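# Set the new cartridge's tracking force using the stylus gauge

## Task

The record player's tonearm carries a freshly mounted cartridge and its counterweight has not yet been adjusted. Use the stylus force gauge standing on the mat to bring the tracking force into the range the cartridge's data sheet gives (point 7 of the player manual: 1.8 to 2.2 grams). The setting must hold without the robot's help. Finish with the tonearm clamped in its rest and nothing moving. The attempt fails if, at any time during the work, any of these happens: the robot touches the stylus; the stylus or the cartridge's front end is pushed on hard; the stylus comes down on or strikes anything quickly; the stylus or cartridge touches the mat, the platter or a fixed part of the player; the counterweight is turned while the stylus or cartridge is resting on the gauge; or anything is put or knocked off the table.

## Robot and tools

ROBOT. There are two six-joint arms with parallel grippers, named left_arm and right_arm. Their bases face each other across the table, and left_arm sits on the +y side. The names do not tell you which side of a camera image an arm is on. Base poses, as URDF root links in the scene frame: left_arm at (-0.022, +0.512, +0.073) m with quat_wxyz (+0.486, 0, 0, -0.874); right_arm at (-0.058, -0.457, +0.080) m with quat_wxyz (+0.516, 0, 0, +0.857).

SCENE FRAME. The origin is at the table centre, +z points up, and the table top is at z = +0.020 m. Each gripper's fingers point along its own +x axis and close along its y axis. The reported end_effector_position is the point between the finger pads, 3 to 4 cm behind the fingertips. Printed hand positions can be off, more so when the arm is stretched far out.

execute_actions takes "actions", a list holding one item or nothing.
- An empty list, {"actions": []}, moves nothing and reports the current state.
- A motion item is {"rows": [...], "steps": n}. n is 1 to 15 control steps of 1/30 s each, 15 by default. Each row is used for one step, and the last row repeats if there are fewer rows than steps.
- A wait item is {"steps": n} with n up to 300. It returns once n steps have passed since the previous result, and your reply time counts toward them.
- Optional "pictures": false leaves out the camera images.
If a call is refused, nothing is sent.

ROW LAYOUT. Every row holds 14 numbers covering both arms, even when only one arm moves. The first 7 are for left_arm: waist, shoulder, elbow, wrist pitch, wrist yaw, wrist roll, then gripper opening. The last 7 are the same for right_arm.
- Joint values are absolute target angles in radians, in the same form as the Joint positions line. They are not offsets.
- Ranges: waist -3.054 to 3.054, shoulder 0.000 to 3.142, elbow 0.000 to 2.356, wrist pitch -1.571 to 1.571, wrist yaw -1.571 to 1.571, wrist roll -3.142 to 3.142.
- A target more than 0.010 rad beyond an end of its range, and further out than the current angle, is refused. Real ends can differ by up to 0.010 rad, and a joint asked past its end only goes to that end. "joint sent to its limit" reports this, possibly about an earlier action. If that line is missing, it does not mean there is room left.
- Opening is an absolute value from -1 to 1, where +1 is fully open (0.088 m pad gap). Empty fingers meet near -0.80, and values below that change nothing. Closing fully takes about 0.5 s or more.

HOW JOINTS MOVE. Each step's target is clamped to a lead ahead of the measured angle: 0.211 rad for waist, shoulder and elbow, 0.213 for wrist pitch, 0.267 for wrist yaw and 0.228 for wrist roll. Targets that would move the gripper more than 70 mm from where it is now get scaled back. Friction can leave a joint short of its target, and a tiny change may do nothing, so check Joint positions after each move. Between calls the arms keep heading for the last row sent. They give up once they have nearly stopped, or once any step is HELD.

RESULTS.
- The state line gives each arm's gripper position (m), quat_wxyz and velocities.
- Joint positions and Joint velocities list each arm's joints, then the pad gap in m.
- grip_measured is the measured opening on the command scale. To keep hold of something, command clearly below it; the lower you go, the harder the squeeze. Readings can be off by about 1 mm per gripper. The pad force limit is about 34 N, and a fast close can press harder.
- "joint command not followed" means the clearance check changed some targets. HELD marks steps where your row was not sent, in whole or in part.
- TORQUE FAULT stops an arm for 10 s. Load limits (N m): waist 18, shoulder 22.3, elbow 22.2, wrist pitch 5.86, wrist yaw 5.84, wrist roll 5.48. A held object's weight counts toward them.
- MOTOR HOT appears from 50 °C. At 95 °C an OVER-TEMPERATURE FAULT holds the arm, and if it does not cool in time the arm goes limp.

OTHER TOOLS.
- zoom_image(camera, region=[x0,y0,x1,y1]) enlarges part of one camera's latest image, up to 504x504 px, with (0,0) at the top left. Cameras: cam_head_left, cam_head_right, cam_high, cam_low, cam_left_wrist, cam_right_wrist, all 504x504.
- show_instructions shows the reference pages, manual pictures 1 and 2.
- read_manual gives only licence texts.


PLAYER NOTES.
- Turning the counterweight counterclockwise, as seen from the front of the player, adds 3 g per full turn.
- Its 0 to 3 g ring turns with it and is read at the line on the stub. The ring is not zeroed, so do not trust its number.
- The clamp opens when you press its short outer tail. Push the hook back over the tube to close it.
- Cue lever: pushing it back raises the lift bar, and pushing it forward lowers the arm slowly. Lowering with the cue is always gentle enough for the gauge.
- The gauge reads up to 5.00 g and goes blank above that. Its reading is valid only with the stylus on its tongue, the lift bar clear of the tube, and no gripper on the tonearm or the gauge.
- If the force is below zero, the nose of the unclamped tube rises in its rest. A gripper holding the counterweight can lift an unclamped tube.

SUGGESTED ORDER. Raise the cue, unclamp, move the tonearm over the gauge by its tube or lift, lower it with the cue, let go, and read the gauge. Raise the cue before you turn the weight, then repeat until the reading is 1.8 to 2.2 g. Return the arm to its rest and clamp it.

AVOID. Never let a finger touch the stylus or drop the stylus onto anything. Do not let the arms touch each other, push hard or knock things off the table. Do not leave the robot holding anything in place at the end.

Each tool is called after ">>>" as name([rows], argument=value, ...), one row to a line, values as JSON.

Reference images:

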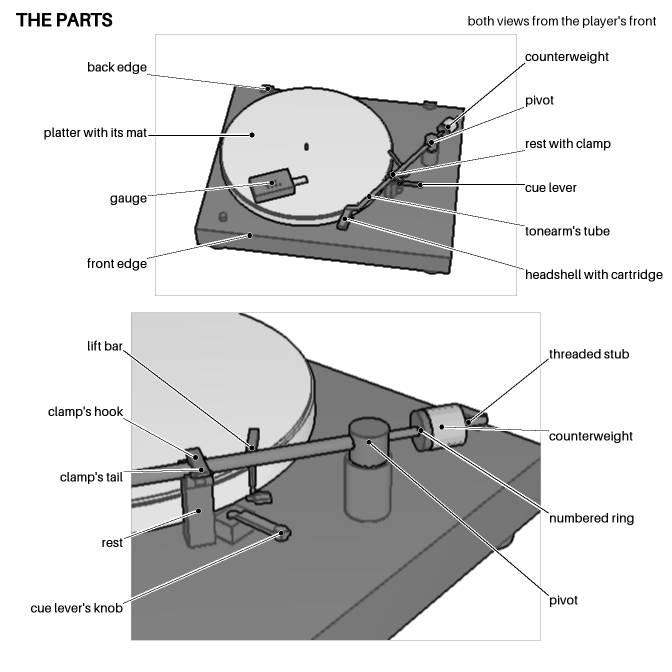

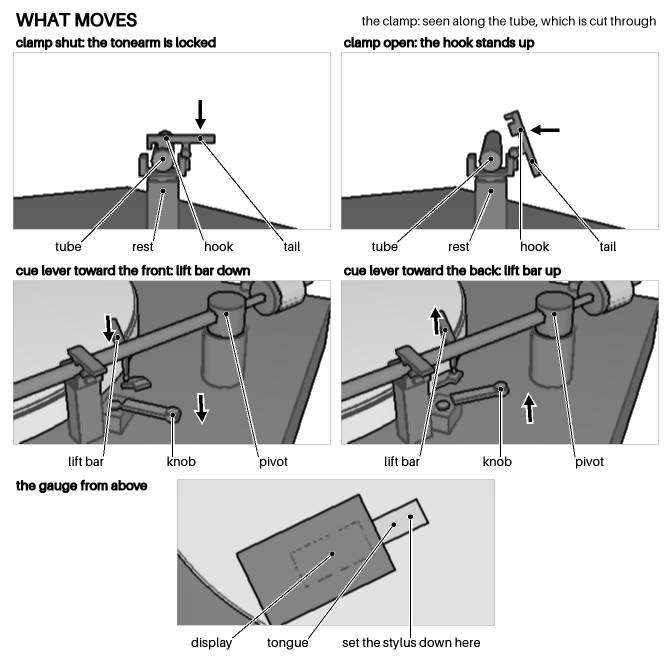

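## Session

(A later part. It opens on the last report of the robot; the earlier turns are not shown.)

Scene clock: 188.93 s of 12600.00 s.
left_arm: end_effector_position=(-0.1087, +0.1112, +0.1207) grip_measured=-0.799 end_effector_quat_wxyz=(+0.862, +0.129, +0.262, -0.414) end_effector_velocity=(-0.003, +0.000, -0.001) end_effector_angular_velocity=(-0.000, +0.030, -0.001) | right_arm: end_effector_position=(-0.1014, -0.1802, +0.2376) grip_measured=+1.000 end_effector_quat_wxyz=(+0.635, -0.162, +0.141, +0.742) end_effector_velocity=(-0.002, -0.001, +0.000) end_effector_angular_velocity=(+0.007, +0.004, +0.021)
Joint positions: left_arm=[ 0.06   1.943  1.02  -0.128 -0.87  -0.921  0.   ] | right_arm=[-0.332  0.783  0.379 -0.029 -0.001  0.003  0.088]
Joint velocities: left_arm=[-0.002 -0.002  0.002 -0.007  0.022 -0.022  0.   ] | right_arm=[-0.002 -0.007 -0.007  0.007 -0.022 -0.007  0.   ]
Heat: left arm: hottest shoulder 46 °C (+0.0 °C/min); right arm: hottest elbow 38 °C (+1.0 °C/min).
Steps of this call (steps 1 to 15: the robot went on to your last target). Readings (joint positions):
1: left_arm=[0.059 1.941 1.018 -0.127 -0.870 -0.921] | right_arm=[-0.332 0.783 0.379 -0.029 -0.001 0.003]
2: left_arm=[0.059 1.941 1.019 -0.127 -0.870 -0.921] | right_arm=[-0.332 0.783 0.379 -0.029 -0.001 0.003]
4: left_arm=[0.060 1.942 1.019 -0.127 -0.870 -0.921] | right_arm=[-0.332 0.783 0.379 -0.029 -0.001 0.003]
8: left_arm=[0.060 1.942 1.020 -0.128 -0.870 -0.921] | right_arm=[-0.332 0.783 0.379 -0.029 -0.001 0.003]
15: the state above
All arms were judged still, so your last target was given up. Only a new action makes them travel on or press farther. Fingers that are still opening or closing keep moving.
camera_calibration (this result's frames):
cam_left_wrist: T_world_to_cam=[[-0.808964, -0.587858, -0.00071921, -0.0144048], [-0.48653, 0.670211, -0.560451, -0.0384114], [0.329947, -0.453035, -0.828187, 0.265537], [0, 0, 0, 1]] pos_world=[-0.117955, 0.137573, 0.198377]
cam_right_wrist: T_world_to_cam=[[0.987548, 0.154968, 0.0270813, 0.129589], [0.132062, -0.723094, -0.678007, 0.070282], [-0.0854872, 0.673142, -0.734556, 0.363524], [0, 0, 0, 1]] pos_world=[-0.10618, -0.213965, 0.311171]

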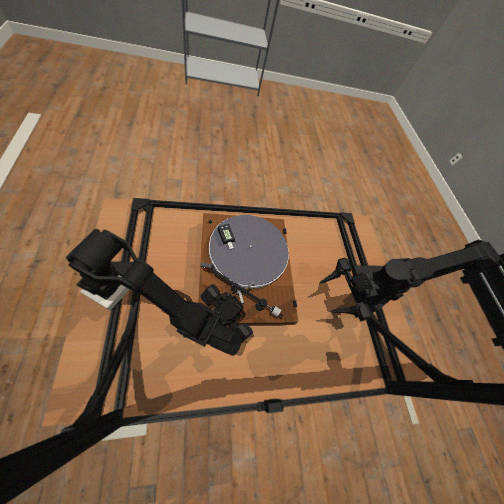

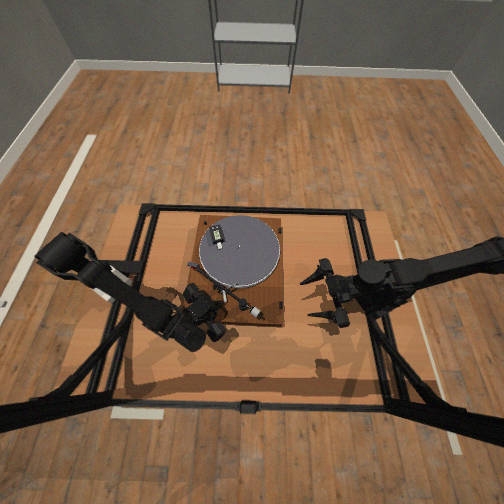

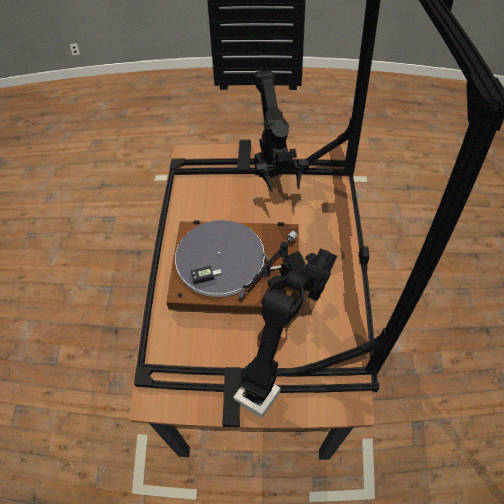

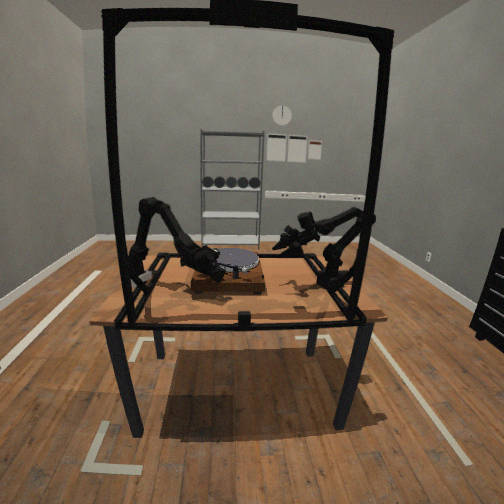

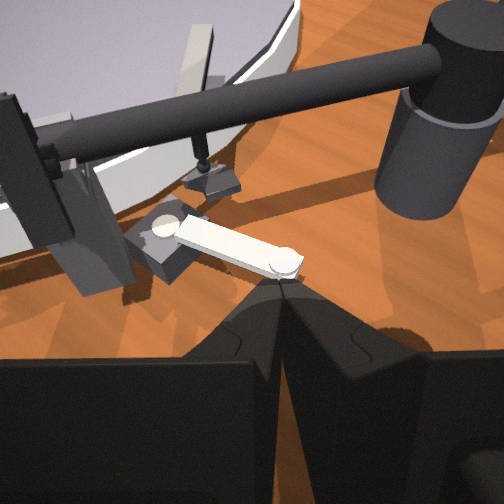

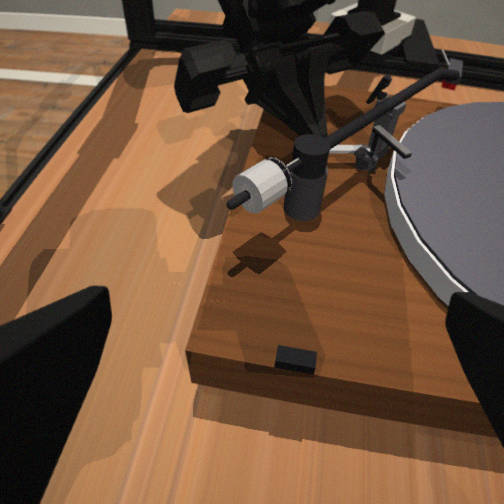

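>>> execute_actions([
  {"rows": [[0.072,1.954,1.038,-0.13,-0.8727,-0.925,-0.85, -0.33,0.78,0.372,-0.028,0,0,1],[0.076,1.958,1.044,-0.132,-0.8727,-0.925,-0.85, -0.33,0.78,0.372,-0.028,0,0,1],[0.079,1.962,1.050,-0.134,-0.8727,-0.925,-0.85, -0.33,0.78,0.372,-0.028,0,0,1],[0.082,1.966,1.056,-0.136,-0.8727,-0.925,-0.85, -0.33,0.78,0.372,-0.028,0,0,1],[0.085,1.970,1.063,-0.138,-0.8727,-0.925,-0.85, -0.33,0.78,0.372,-0.028,0,0,1],[0.088,1.975,1.070,-0.14,-0.8727,-0.925,-0.85, -0.33,0.78,0.372,-0.028,0,0,1],[0.090,1.979,1.077,-0.142,-0.8727,-0.925,-0.85, -0.33,0.78,0.372,-0.028,0,0,1],[0.092,1.9835,1.0843,-0.143,-0.8727,-0.925,-0.85, -0.33,0.78,0.372,-0.028,0,0,1]], "steps": 15},
], pictures=false)

>>> execute_actions([
  {"steps": 15},
])

Scene clock: 198.10 s of 12600.00 s.
left_arm: end_effector_position=(-0.1033, +0.0983, +0.1223) grip_measured=-0.799 end_effector_quat_wxyz=(+0.867, +0.122, +0.264, -0.403) end_effector_velocity=(+0.008, -0.002, +0.003) end_effector_angular_velocity=(-0.000, -0.004, +0.025) | right_arm: end_effector_position=(-0.1015, -0.1802, +0.2375) grip_measured=+1.000 end_effector_quat_wxyz=(+0.635, -0.162, +0.141, +0.742) end_effector_velocity=(+0.002, +0.000, +0.002) end_effector_angular_velocity=(+0.014, -0.008, -0.006)
Joint positions: left_arm=[ 0.087  1.974  1.072 -0.141 -0.87  -0.921  0.   ] | right_arm=[-0.332  0.783  0.379 -0.029 -0.001  0.003  0.088]
Joint velocities: left_arm=[ 0.017 -0.002  0.012 -0.022 -0.007 -0.007  0.   ] | right_arm=[-0.002 -0.007 -0.002  0.007  0.007 -0.007  0.   ]
Heat: left arm: hottest shoulder 46 °C (+0.0 °C/min); right arm: hottest elbow 38 °C (+1.0 °C/min).
Steps of this call (steps 1 to 90: nothing new was sent; then 5.67 s passed at rest; steps 91 to 105: all 15 steps of this action). Readings (joint positions):
91: left_arm=[0.060 1.943 1.022 -0.128 -0.870 -0.921] | right_arm=[-0.332 0.783 0.379 -0.029 -0.001 0.003]
92: left_arm=[0.061 1.945 1.024 -0.129 -0.870 -0.921] | right_arm=[-0.332 0.783 0.379 -0.029 -0.001 0.003]
94: left_arm=[0.065 1.950 1.033 -0.131 -0.869 -0.921] | right_arm=[-0.332 0.783 0.379 -0.029 -0.001 0.003]
98: left_arm=[0.075 1.966 1.057 -0.138 -0.867 -0.921] | right_arm=[-0.332 0.783 0.379 -0.029 -0.001 0.003]
105: the state above

Scene clock: 198.60 s of 12600.00 s.
left_arm: end_effector_position=(-0.1033, +0.0981, +0.1223) grip_measured=-0.799 end_effector_quat_wxyz=(+0.868, +0.122, +0.264, -0.403) end_effector_velocity=(-0.000, +0.003, -0.002) end_effector_angular_velocity=(+0.010, +0.005, -0.002) | right_arm: end_effector_position=(-0.1015, -0.1802, +0.2375) grip_measured=+1.000 end_effector_quat_wxyz=(+0.635, -0.162, +0.141, +0.742) end_effector_velocity=(+0.005, -0.000, -0.002) end_effector_angular_velocity=(-0.006, -0.011, -0.016)
Joint positions: left_arm=[ 0.088  1.974  1.073 -0.141 -0.87  -0.921  0.   ] | right_arm=[-0.332  0.783  0.379 -0.029 -0.001  0.003  0.088]
Joint velocities: left_arm=[-0.002 -0.002 -0.007 -0.007  0.007 -0.007  0.   ] | right_arm=[-0.012 -0.002 -0.002 -0.007  0.007 -0.007  0.   ]
Heat: left arm: hottest shoulder 45 °C (-1.0 °C/min); right arm: hottest elbow 38 °C (+1.0 °C/min).
Steps of this call (steps 1 to 15: the robot went on to your last target). Readings (joint positions):
1: left_arm=[0.088 1.974 1.073 -0.141 -0.870 -0.921] | right_arm=[-0.332 0.783 0.379 -0.029 -0.001 0.003]
2: left_arm=[0.088 1.974 1.073 -0.141 -0.870 -0.921] | right_arm=[-0.332 0.783 0.379 -0.029 -0.001 0.003]
4: left_arm=[0.088 1.974 1.073 -0.141 -0.870 -0.921] | right_arm=[-0.332 0.783 0.379 -0.029 -0.001 0.003]
8: left_arm=[0.088 1.974 1.073 -0.141 -0.870 -0.921] | right_arm=[-0.332 0.783 0.379 -0.029 -0.001 0.003]
15: the state above
All arms were judged still, so your last target was given up. Only a new action makes them travel on or press farther. Fingers that are still opening or closing keep moving.
camera_calibration (this result's frames):
cam_left_wrist: T_world_to_cam=[[-0.792621, -0.609682, 0.00630603, -0.0146828], [-0.50673, 0.652954, -0.562917, -0.0261338], [0.339083, -0.449375, -0.826489, 0.259539], [0, 0, 0, 1]] pos_world=[-0.112886, 0.124742, 0.199887]
cam_right_wrist: T_world_to_cam=[[0.987487, 0.155355, 0.0270808, 0.129764], [0.132378, -0.723299, -0.677727, 0.0700598], [-0.0857009, 0.672832, -0.734815, 0.363419], [0, 0, 0, 1]] pos_world=[-0.106269, -0.214005, 0.311013]

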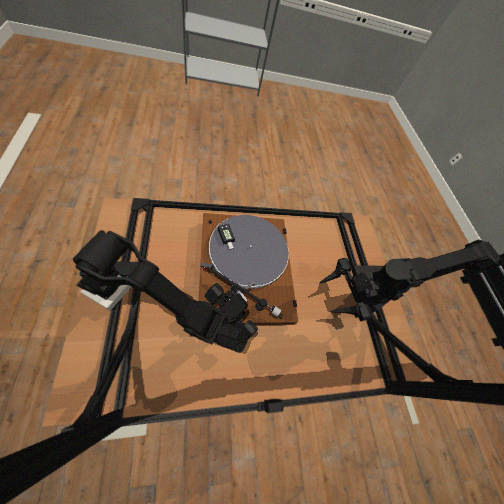

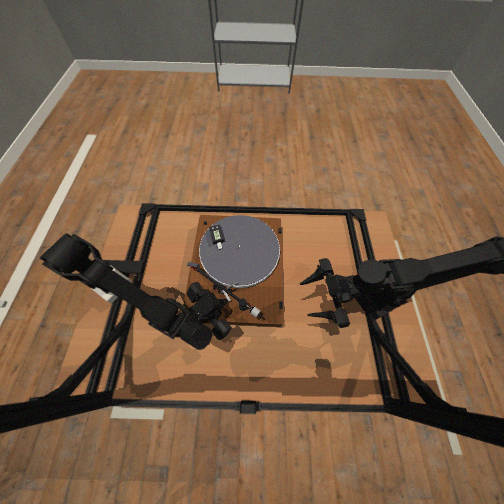

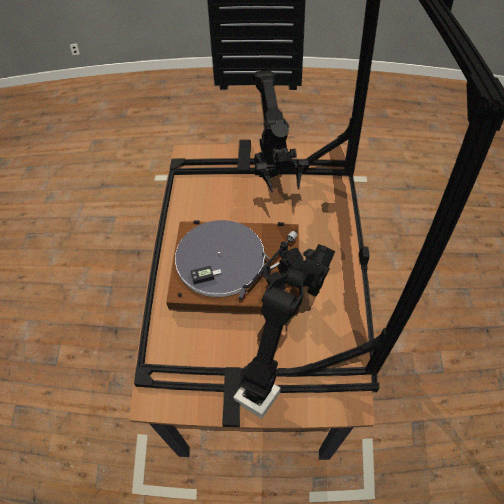

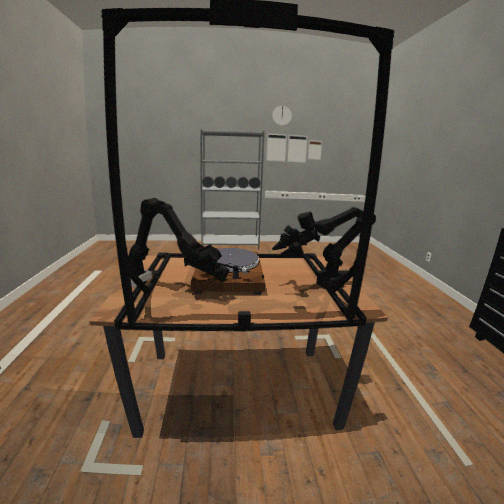

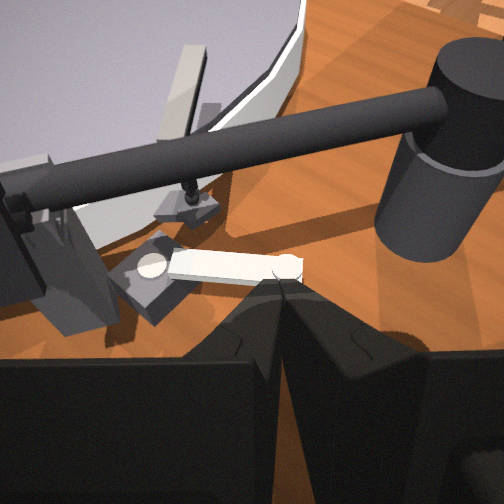

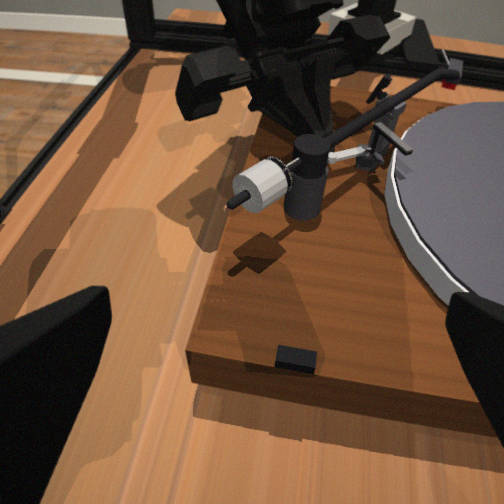

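>>> execute_actions([
  {"rows": [[0.075,1.95,1.03,-0.128,-0.8727,-0.925,-0.85, -0.33,0.78,0.372,-0.028,0,0,1]], "steps": 15},
], pictures=false)

>>> execute_actions([
  {"rows": [[0.075,1.972,1.03,-0.115,-0.8727,-0.925,-0.85, -0.33,0.78,0.372,-0.028,0,0,1]], "steps": 15},
])

Scene clock: 203.37 s of 12600.00 s.
left_arm: end_effector_position=(-0.1034, +0.1058, +0.1187) grip_measured=-0.799 end_effector_quat_wxyz=(+0.866, +0.128, +0.263, -0.406) end_effector_velocity=(+0.003, +0.003, +0.000) end_effector_angular_velocity=(-0.010, -0.009, +0.021) | right_arm: end_effector_position=(-0.1015, -0.1803, +0.2373) grip_measured=+1.000 end_effector_quat_wxyz=(+0.635, -0.162, +0.141, +0.742) end_effector_velocity=(-0.000, -0.001, -0.002) end_effector_angular_velocity=(-0.009, +0.008, +0.001)
Joint positions: left_arm=[ 0.078  1.962  1.04  -0.13  -0.871 -0.921  0.   ] | right_arm=[-0.332  0.783  0.378 -0.029 -0.001  0.002  0.088]
Joint velocities: left_arm=[-0.002 -0.002 -0.007 -0.007 -0.022 -0.022  0.   ] | right_arm=[-0.002 -0.002 -0.002 -0.007 -0.007  0.007  0.   ]
Heat: left arm: hottest shoulder 46 °C (+0.0 °C/min); right arm: hottest elbow 38 °C (+0.0 °C/min).
Steps of this call (steps 1 to 90: nothing new was sent; then 1.27 s passed at rest; steps 91 to 105: all 15 steps of this action). Readings (joint positions):
91: left_arm=[0.088 1.973 1.070 -0.139 -0.870 -0.921] | right_arm=[-0.332 0.783 0.378 -0.029 -0.001 0.002]
92: left_arm=[0.086 1.971 1.063 -0.136 -0.870 -0.921] | right_arm=[-0.332 0.783 0.378 -0.029 -0.001 0.002]
94: left_arm=[0.082 1.967 1.051 -0.135 -0.871 -0.921] | right_arm=[-0.332 0.783 0.378 -0.029 -0.001 0.002]
98: left_arm=[0.078 1.965 1.041 -0.132 -0.871 -0.921] | right_arm=[-0.332 0.783 0.378 -0.029 -0.001 0.002]
105: the state above

Scene clock: 203.87 s of 12600.00 s.
left_arm: end_effector_position=(-0.1041, +0.1043, +0.1191) grip_measured=-0.799 end_effector_quat_wxyz=(+0.866, +0.122, +0.264, -0.407) end_effector_velocity=(+0.002, +0.004, -0.001) end_effector_angular_velocity=(+0.020, -0.020, -0.003) | right_arm: end_effector_position=(-0.1015, -0.1803, +0.2373) grip_measured=+1.000 end_effector_quat_wxyz=(+0.635, -0.162, +0.141, +0.742) end_effector_velocity=(-0.000, -0.002, -0.006) end_effector_angular_velocity=(-0.026, -0.008, +0.007)
Joint positions: left_arm=[ 0.078  1.963  1.039 -0.117 -0.871 -0.921  0.   ] | right_arm=[-0.332  0.783  0.378 -0.029 -0.001  0.002  0.088]
Joint velocities: left_arm=[-0.002 -0.002 -0.002 -0.022 -0.007  0.007  0.   ] | right_arm=[-0.002  0.002 -0.002 -0.022 -0.007 -0.007  0.   ]
Heat: left arm: hottest shoulder 46 °C (+0.0 °C/min); right arm: hottest elbow 38 °C (+0.0 °C/min).
Steps of this call (steps 1 to 15: all 15 steps of this action). Readings (joint positions):
1: left_arm=[0.078 1.962 1.040 -0.127 -0.871 -0.921] | right_arm=[-0.332 0.783 0.378 -0.029 -0.001 0.002]
2: left_arm=[0.078 1.962 1.039 -0.124 -0.871 -0.921] | right_arm=[-0.332 0.783 0.378 -0.029 -0.001 0.002]
4: left_arm=[0.078 1.962 1.039 -0.120 -0.871 -0.921] | right_arm=[-0.332 0.783 0.378 -0.029 -0.001 0.002]
8: left_arm=[0.078 1.962 1.039 -0.118 -0.871 -0.921] | right_arm=[-0.332 0.783 0.378 -0.029 -0.001 0.002]
15: the state above
camera_calibration (this result's frames):
cam_left_wrist: T_world_to_cam=[[-0.797938, -0.602698, 0.00705429, -0.0129522], [-0.500951, 0.65663, -0.563813, -0.0321141], [0.335177, -0.453422, -0.825872, 0.25991], [0, 0, 0, 1]] pos_world=[-0.113539, 0.13113, 0.196638]
cam_right_wrist: T_world_to_cam=[[0.987452, 0.155522, 0.0274263, 0.129713], [0.132765, -0.723497, -0.67744, 0.0698426], [-0.0855139, 0.672581, -0.735066, 0.363362], [0, 0, 0, 1]] pos_world=[-0.106286, -0.214032, 0.310852]

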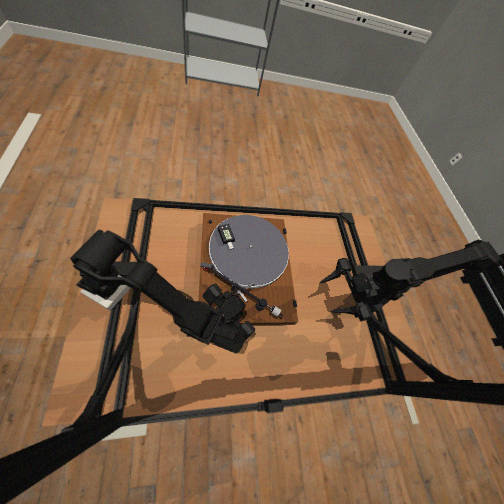

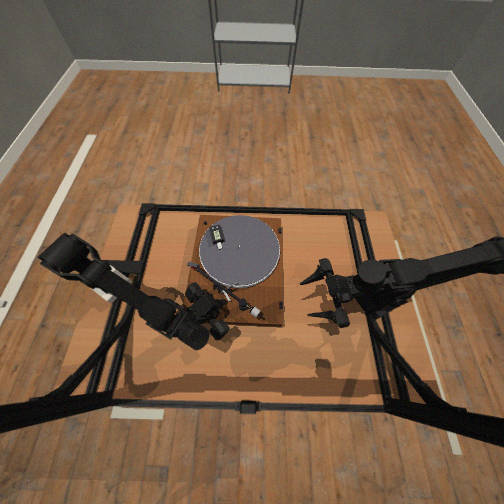

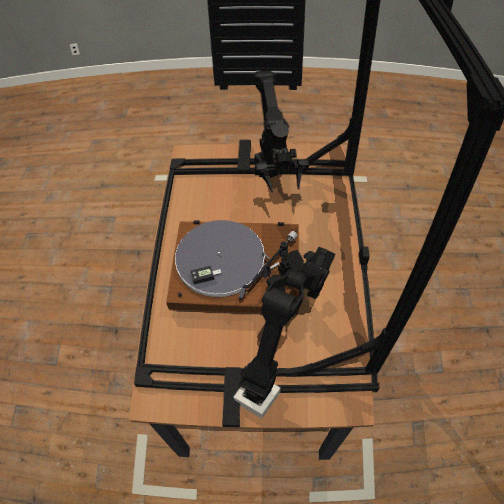

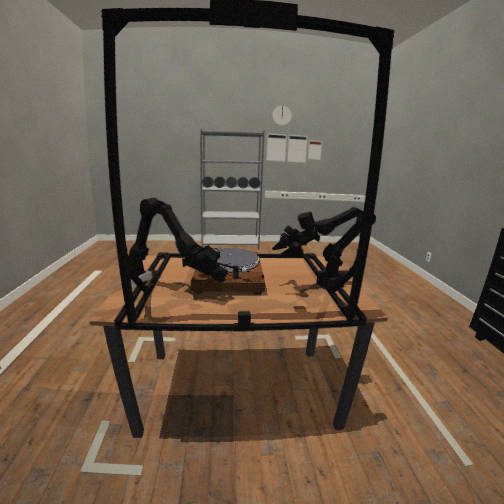

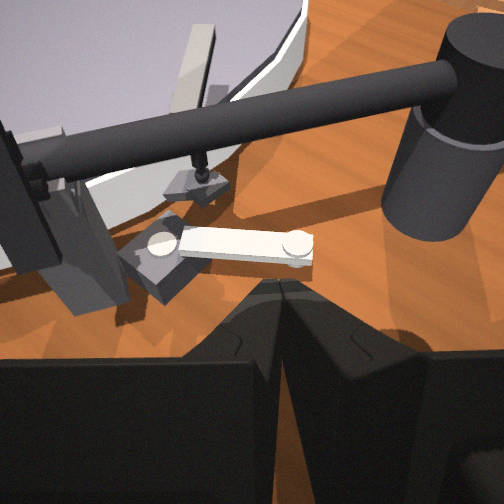

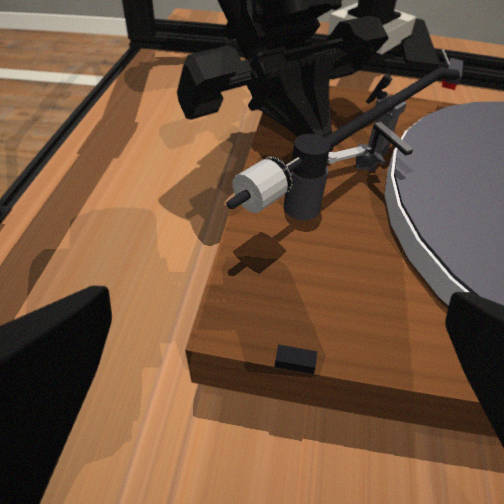

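>>> execute_actions([
  {"rows": [[0.082,1.974,1.05,-0.12,-0.8727,-0.925,-0.85, -0.33,0.78,0.372,-0.028,0,0,1],[0.084,1.978,1.057,-0.122,-0.8727,-0.925,-0.85, -0.33,0.78,0.372,-0.028,0,0,1],[0.086,1.982,1.064,-0.124,-0.8727,-0.925,-0.85, -0.33,0.78,0.372,-0.028,0,0,1],[0.088,1.986,1.071,-0.126,-0.8727,-0.925,-0.85, -0.33,0.78,0.372,-0.028,0,0,1],[0.090,1.990,1.078,-0.128,-0.8727,-0.925,-0.85, -0.33,0.78,0.372,-0.028,0,0,1],[0.092,1.994,1.085,-0.13,-0.8727,-0.925,-0.85, -0.33,0.78,0.372,-0.028,0,0,1],[0.094,1.998,1.092,-0.132,-0.8727,-0.925,-0.85, -0.33,0.78,0.372,-0.028,0,0,1],[0.096,2.001,1.099,-0.133,-0.8727,-0.925,-0.85, -0.33,0.78,0.372,-0.028,0,0,1]], "steps": 15},
], pictures=false)

>>> execute_actions([
  {"steps": 15},
])

Scene clock: 210.83 s of 12600.00 s.
left_arm: end_effector_position=(-0.1030, +0.0939, +0.1201) grip_measured=-0.799 end_effector_quat_wxyz=(+0.869, +0.118, +0.265, -0.402) end_effector_velocity=(+0.000, +0.001, -0.002) end_effector_angular_velocity=(+0.013, -0.011, +0.005) | right_arm: end_effector_position=(-0.1014, -0.1803, +0.2372) grip_measured=+1.000 end_effector_quat_wxyz=(+0.635, -0.162, +0.141, +0.742) end_effector_velocity=(-0.003, -0.000, +0.001) end_effector_angular_velocity=(+0.009, -0.009, +0.027)
Joint positions: left_arm=[ 0.093  1.992  1.086 -0.132 -0.871 -0.922  0.   ] | right_arm=[-0.332  0.782  0.378 -0.029 -0.001  0.002  0.088]
Joint velocities: left_arm=[-0.002  0.007  0.007 -0.022 -0.007 -0.007  0.   ] | right_arm=[-0.002 -0.002 -0.002  0.007 -0.022 -0.022  0.   ]
Heat: left arm: hottest shoulder 45 °C (-2.0 °C/min); right arm: hottest elbow 38 °C (+0.0 °C/min).
Steps of this call (steps 1 to 15: the robot went on to your last target; steps 16 to 90: nothing new was sent; then 3.47 s passed at rest; steps 91 to 105: all 15 steps of this action). Readings (joint positions):
91: left_arm=[0.078 1.964 1.039 -0.117 -0.871 -0.922] | right_arm=[-0.332 0.782 0.378 -0.029 -0.001 0.002]
92: left_arm=[0.078 1.965 1.039 -0.117 -0.871 -0.922] | right_arm=[-0.332 0.782 0.378 -0.029 -0.001 0.002]
94: left_arm=[0.080 1.969 1.046 -0.120 -0.871 -0.922] | right_arm=[-0.332 0.782 0.378 -0.029 -0.001 0.002]
98: left_arm=[0.087 1.985 1.071 -0.128 -0.871 -0.922] | right_arm=[-0.332 0.782 0.378 -0.029 -0.001 0.002]
105: the state above

Scene clock: 211.33 s of 12600.00 s.
left_arm: end_effector_position=(-0.1031, +0.0937, +0.1203) grip_measured=-0.799 end_effector_quat_wxyz=(+0.869, +0.118, +0.265, -0.402) end_effector_velocity=(+0.000, +0.005, -0.002) end_effector_angular_velocity=(+0.017, -0.013, +0.000) | right_arm: end_effector_position=(-0.1014, -0.1803, +0.2372) grip_measured=+1.000 end_effector_quat_wxyz=(+0.635, -0.162, +0.141, +0.742) end_effector_velocity=(+0.002, -0.001, -0.003) end_effector_angular_velocity=(-0.011, -0.011, -0.006)
Joint positions: left_arm=[ 0.093  1.992  1.087 -0.132 -0.871 -0.922  0.   ] | right_arm=[-0.332  0.782  0.378 -0.029 -0.001  0.002  0.088]
Joint velocities: left_arm=[-0.007 -0.002 -0.007 -0.022 -0.007 -0.007  0.   ] | right_arm=[-0.002  0.002 -0.002 -0.007  0.007 -0.007  0.   ]
Heat: left arm: hottest shoulder 45 °C (-2.0 °C/min); right arm: hottest elbow 38 °C (+0.0 °C/min).
Steps of this call (steps 1 to 15: the robot went on to your last target). Readings (joint positions):
1: left_arm=[0.093 1.992 1.086 -0.132 -0.871 -0.922] | right_arm=[-0.332 0.782 0.378 -0.029 -0.001 0.002]
2: left_arm=[0.093 1.992 1.087 -0.132 -0.871 -0.922] | right_arm=[-0.332 0.782 0.378 -0.029 -0.001 0.002]
4: left_arm=[0.093 1.992 1.087 -0.132 -0.871 -0.922] | right_arm=[-0.332 0.782 0.378 -0.029 -0.001 0.002]
8: left_arm=[0.093 1.992 1.087 -0.132 -0.871 -0.922] | right_arm=[-0.332 0.782 0.378 -0.029 -0.001 0.002]
15: the state above
All arms were judged still, so your last target was given up. Only a new action makes them travel on or press farther. Fingers that are still opening or closing keep moving.
camera_calibration (this result's frames):
cam_left_wrist: T_world_to_cam=[[-0.7892, -0.614028, 0.0115015, -0.017094], [-0.511599, 0.646959, -0.56543, -0.023999], [0.339749, -0.452121, -0.824716, 0.25593], [0, 0, 0, 1]] pos_world=[-0.11272, 0.120742, 0.197697]
cam_right_wrist: T_world_to_cam=[[0.987501, 0.155179, 0.0275863, 0.129563], [0.132622, -0.723526, -0.677437, 0.0697203], [-0.0851647, 0.672628, -0.735063, 0.363399], [0, 0, 0, 1]] pos_world=[-0.106241, -0.214094, 0.310779]

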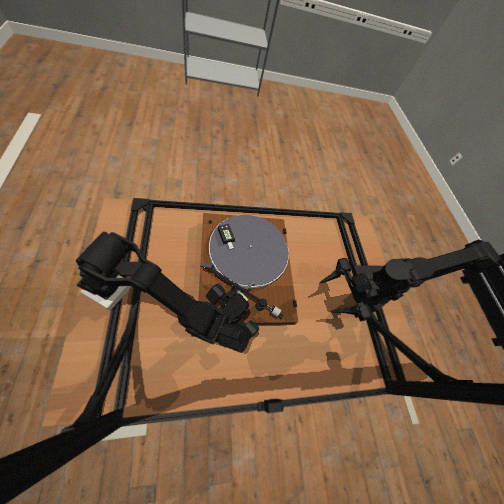

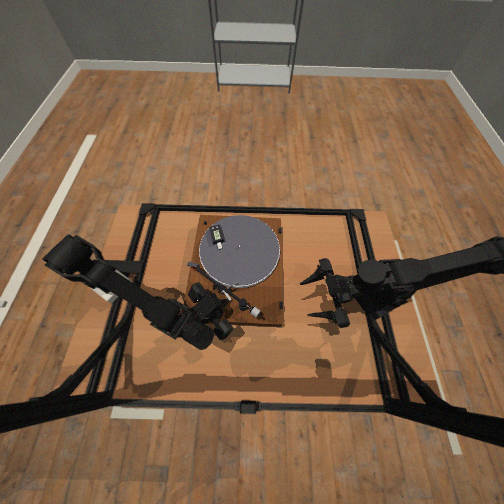

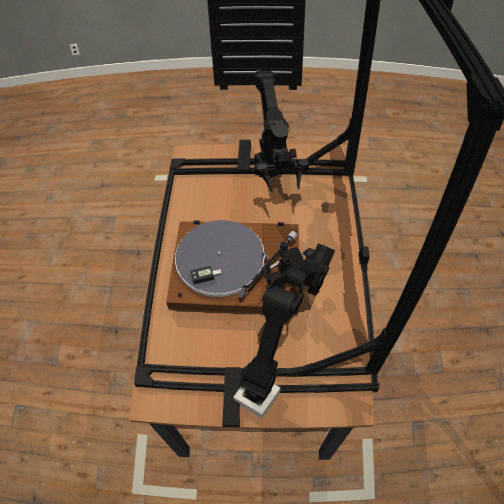

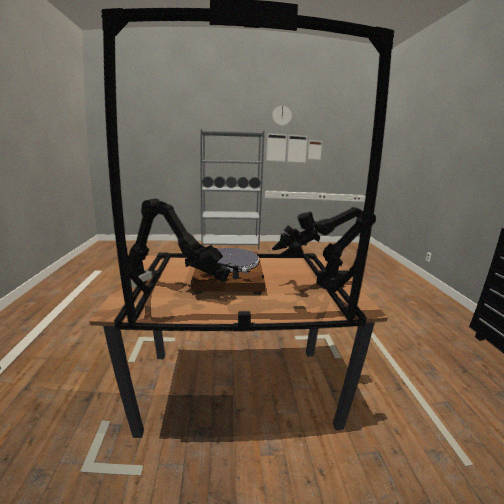

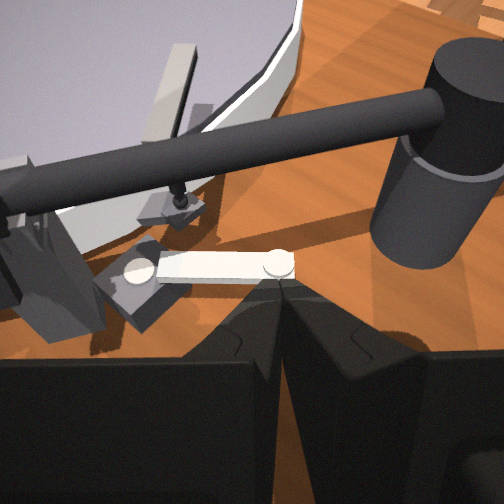

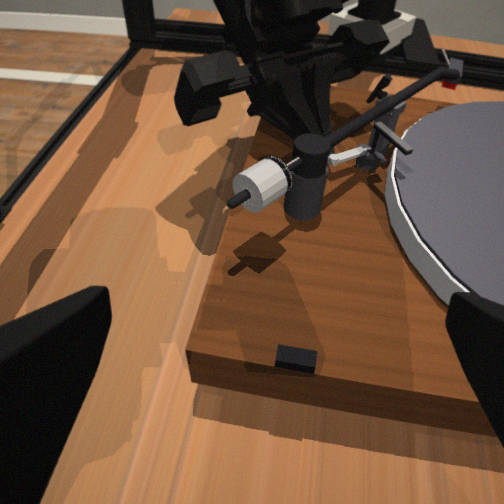

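>>> execute_actions([
  {"rows": [[0.099,2.004,1.104,-0.134,-0.8727,-0.925,-0.85, -0.33,0.78,0.372,-0.028,0,0,1],[0.102,2.007,1.109,-0.136,-0.8727,-0.925,-0.85, -0.33,0.78,0.372,-0.028,0,0,1],[0.105,2.010,1.114,-0.137,-0.8727,-0.925,-0.85, -0.33,0.78,0.372,-0.028,0,0,1],[0.108,2.013,1.119,-0.138,-0.8727,-0.925,-0.85, -0.33,0.78,0.372,-0.028,0,0,1],[0.111,2.016,1.124,-0.139,-0.8727,-0.925,-0.85, -0.33,0.78,0.372,-0.028,0,0,1],[0.114,2.019,1.129,-0.14,-0.8727,-0.925,-0.85, -0.33,0.78,0.372,-0.028,0,0,1],[0.117,2.022,1.134,-0.141,-0.8727,-0.925,-0.85, -0.33,0.78,0.372,-0.028,0,0,1],[0.12,2.025,1.139,-0.142,-0.8727,-0.925,-0.85, -0.33,0.78,0.372,-0.028,0,0,1]], "steps": 15},
], pictures=false)

>>> execute_actions([
  {"steps": 15},
])

Scene clock: 218.50 s of 12600.00 s.
left_arm: end_effector_position=(-0.1026, +0.0905, +0.1203) grip_measured=-0.799 end_effector_quat_wxyz=(+0.871, +0.123, +0.262, -0.397) end_effector_velocity=(+0.002, +0.000, -0.000) end_effector_angular_velocity=(-0.000, -0.004, +0.010) | right_arm: end_effector_position=(-0.1014, -0.1803, +0.2373) grip_measured=+1.000 end_effector_quat_wxyz=(+0.635, -0.162, +0.141, +0.742) end_effector_velocity=(+0.003, +0.001, +0.001) end_effector_angular_velocity=(+0.009, -0.008, -0.011)
Joint positions: left_arm=[ 0.096  2.007  1.112 -0.156 -0.877 -0.923  0.   ] | right_arm=[-0.332  0.782  0.378 -0.028 -0.001  0.002  0.088]
Joint velocities: left_arm=[ 0.002  0.002  0.002 -0.007 -0.007 -0.007  0.   ] | right_arm=[-0.007 -0.002 -0.002  0.007  0.007 -0.007  0.   ]
Heat: left arm: hottest shoulder 45 °C (-2.0 °C/min); right arm: hottest wrist pitch 39 °C (+1.0 °C/min).
Steps of this call (steps 1 to 90: nothing new was sent; then 3.67 s passed at rest; steps 91 to 105: all 15 steps of this action). Readings (joint positions):
91: left_arm=[0.093 1.993 1.088 -0.133 -0.871 -0.922] | right_arm=[-0.332 0.782 0.378 -0.029 -0.001 0.002]
92: left_arm=[0.093 1.994 1.090 -0.133 -0.871 -0.922] | right_arm=[-0.332 0.782 0.378 -0.029 -0.001 0.002]
94: left_arm=[0.095 1.998 1.096 -0.138 -0.871 -0.922] | right_arm=[-0.332 0.782 0.378 -0.029 -0.001 0.002]
98: left_arm=[0.096 2.004 1.107 -0.150 -0.875 -0.922] | right_arm=[-0.332 0.782 0.378 -0.028 -0.001 0.002]
105: the state above

Scene clock: 219.00 s of 12600.00 s.
left_arm: end_effector_position=(-0.1026, +0.0905, +0.1203) grip_measured=-0.799 end_effector_quat_wxyz=(+0.871, +0.123, +0.262, -0.397) end_effector_velocity=(+0.003, +0.003, +0.001) end_effector_angular_velocity=(-0.010, -0.009, +0.021) | right_arm: end_effector_position=(-0.1014, -0.1803, +0.2373) grip_measured=+1.000 end_effector_quat_wxyz=(+0.635, -0.162, +0.141, +0.742) end_effector_velocity=(+0.002, +0.000, +0.002) end_effector_angular_velocity=(+0.016, -0.021, +0.000)
Joint positions: left_arm=[ 0.096  2.007  1.113 -0.156 -0.877 -0.923  0.   ] | right_arm=[-0.332  0.782  0.378 -0.028 -0.001  0.002  0.088]
Joint velocities: left_arm=[-0.002 -0.002 -0.007 -0.007 -0.022 -0.022  0.   ] | right_arm=[-0.002 -0.007 -0.002  0.007  0.007 -0.022  0.   ]
Heat: left arm: hottest shoulder 45 °C (-2.0 °C/min); right arm: hottest wrist pitch 39 °C (+1.0 °C/min).
Steps of this call (steps 1 to 15: the robot went on to your last target). Readings (joint positions):
1: left_arm=[0.096 2.007 1.112 -0.156 -0.877 -0.923] | right_arm=[-0.332 0.782 0.378 -0.028 -0.001 0.002]
2: left_arm=[0.096 2.007 1.112 -0.156 -0.877 -0.923] | right_arm=[-0.332 0.782 0.378 -0.028 -0.001 0.002]
4: left_arm=[0.096 2.007 1.113 -0.156 -0.877 -0.923] | right_arm=[-0.332 0.782 0.378 -0.028 -0.001 0.002]
8: left_arm=[0.096 2.007 1.113 -0.156 -0.877 -0.923] | right_arm=[-0.332 0.782 0.378 -0.028 -0.001 0.002]
15: the state above
All arms were judged still, so your last target was given up. Only a new action makes them travel on or press farther. Fingers that are still opening or closing keep moving.
camera_calibration (this result's frames):
cam_left_wrist: T_world_to_cam=[[-0.784963, -0.61954, -0.00201166, -0.0161468], [-0.510307, 0.648398, -0.564949, -0.0217064], [0.351313, -0.442437, -0.825123, 0.254655], [0, 0, 0, 1]] pos_world=[-0.113215, 0.11674, 0.197826]
cam_right_wrist: T_world_to_cam=[[0.987503, 0.155169, 0.0275868, 0.129559], [0.132582, -0.723271, -0.677718, 0.0699058], [-0.0852079, 0.672905, -0.734805, 0.363415], [0, 0, 0, 1]] pos_world=[-0.106242, -0.214087, 0.310842]

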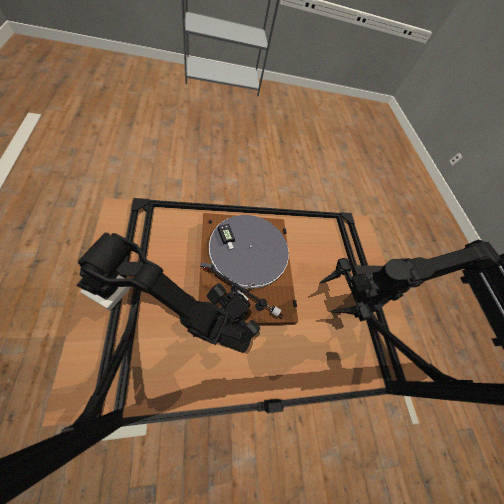

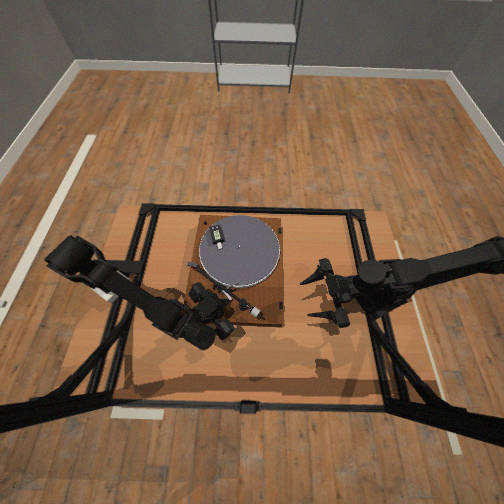

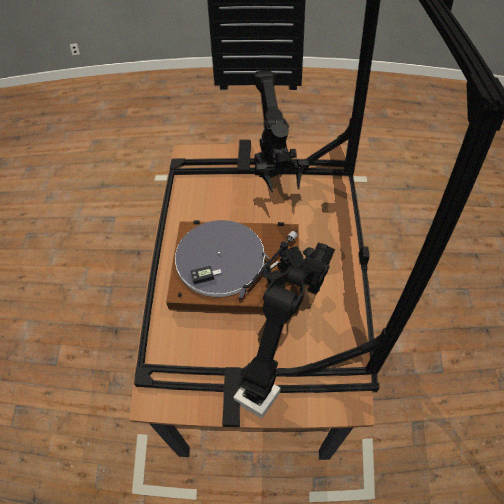

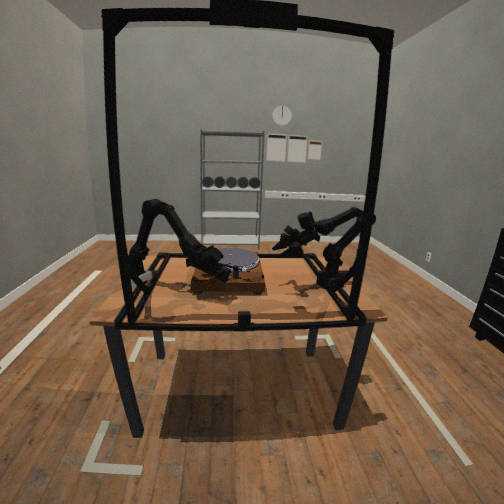

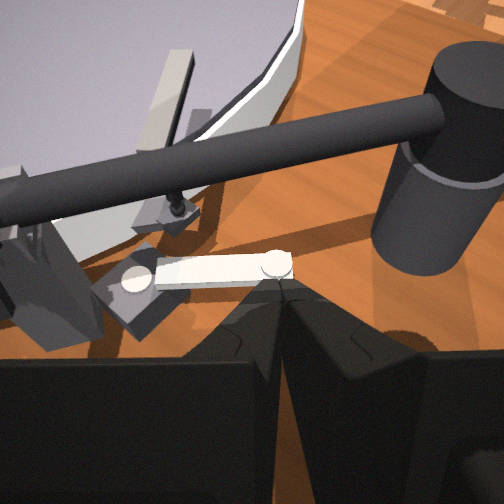

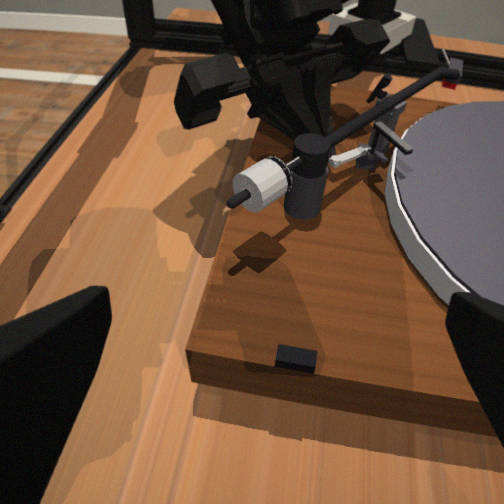

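>>> execute_actions(actions="[{\"rows\": [[0.chr]], \"steps\": 1}]")



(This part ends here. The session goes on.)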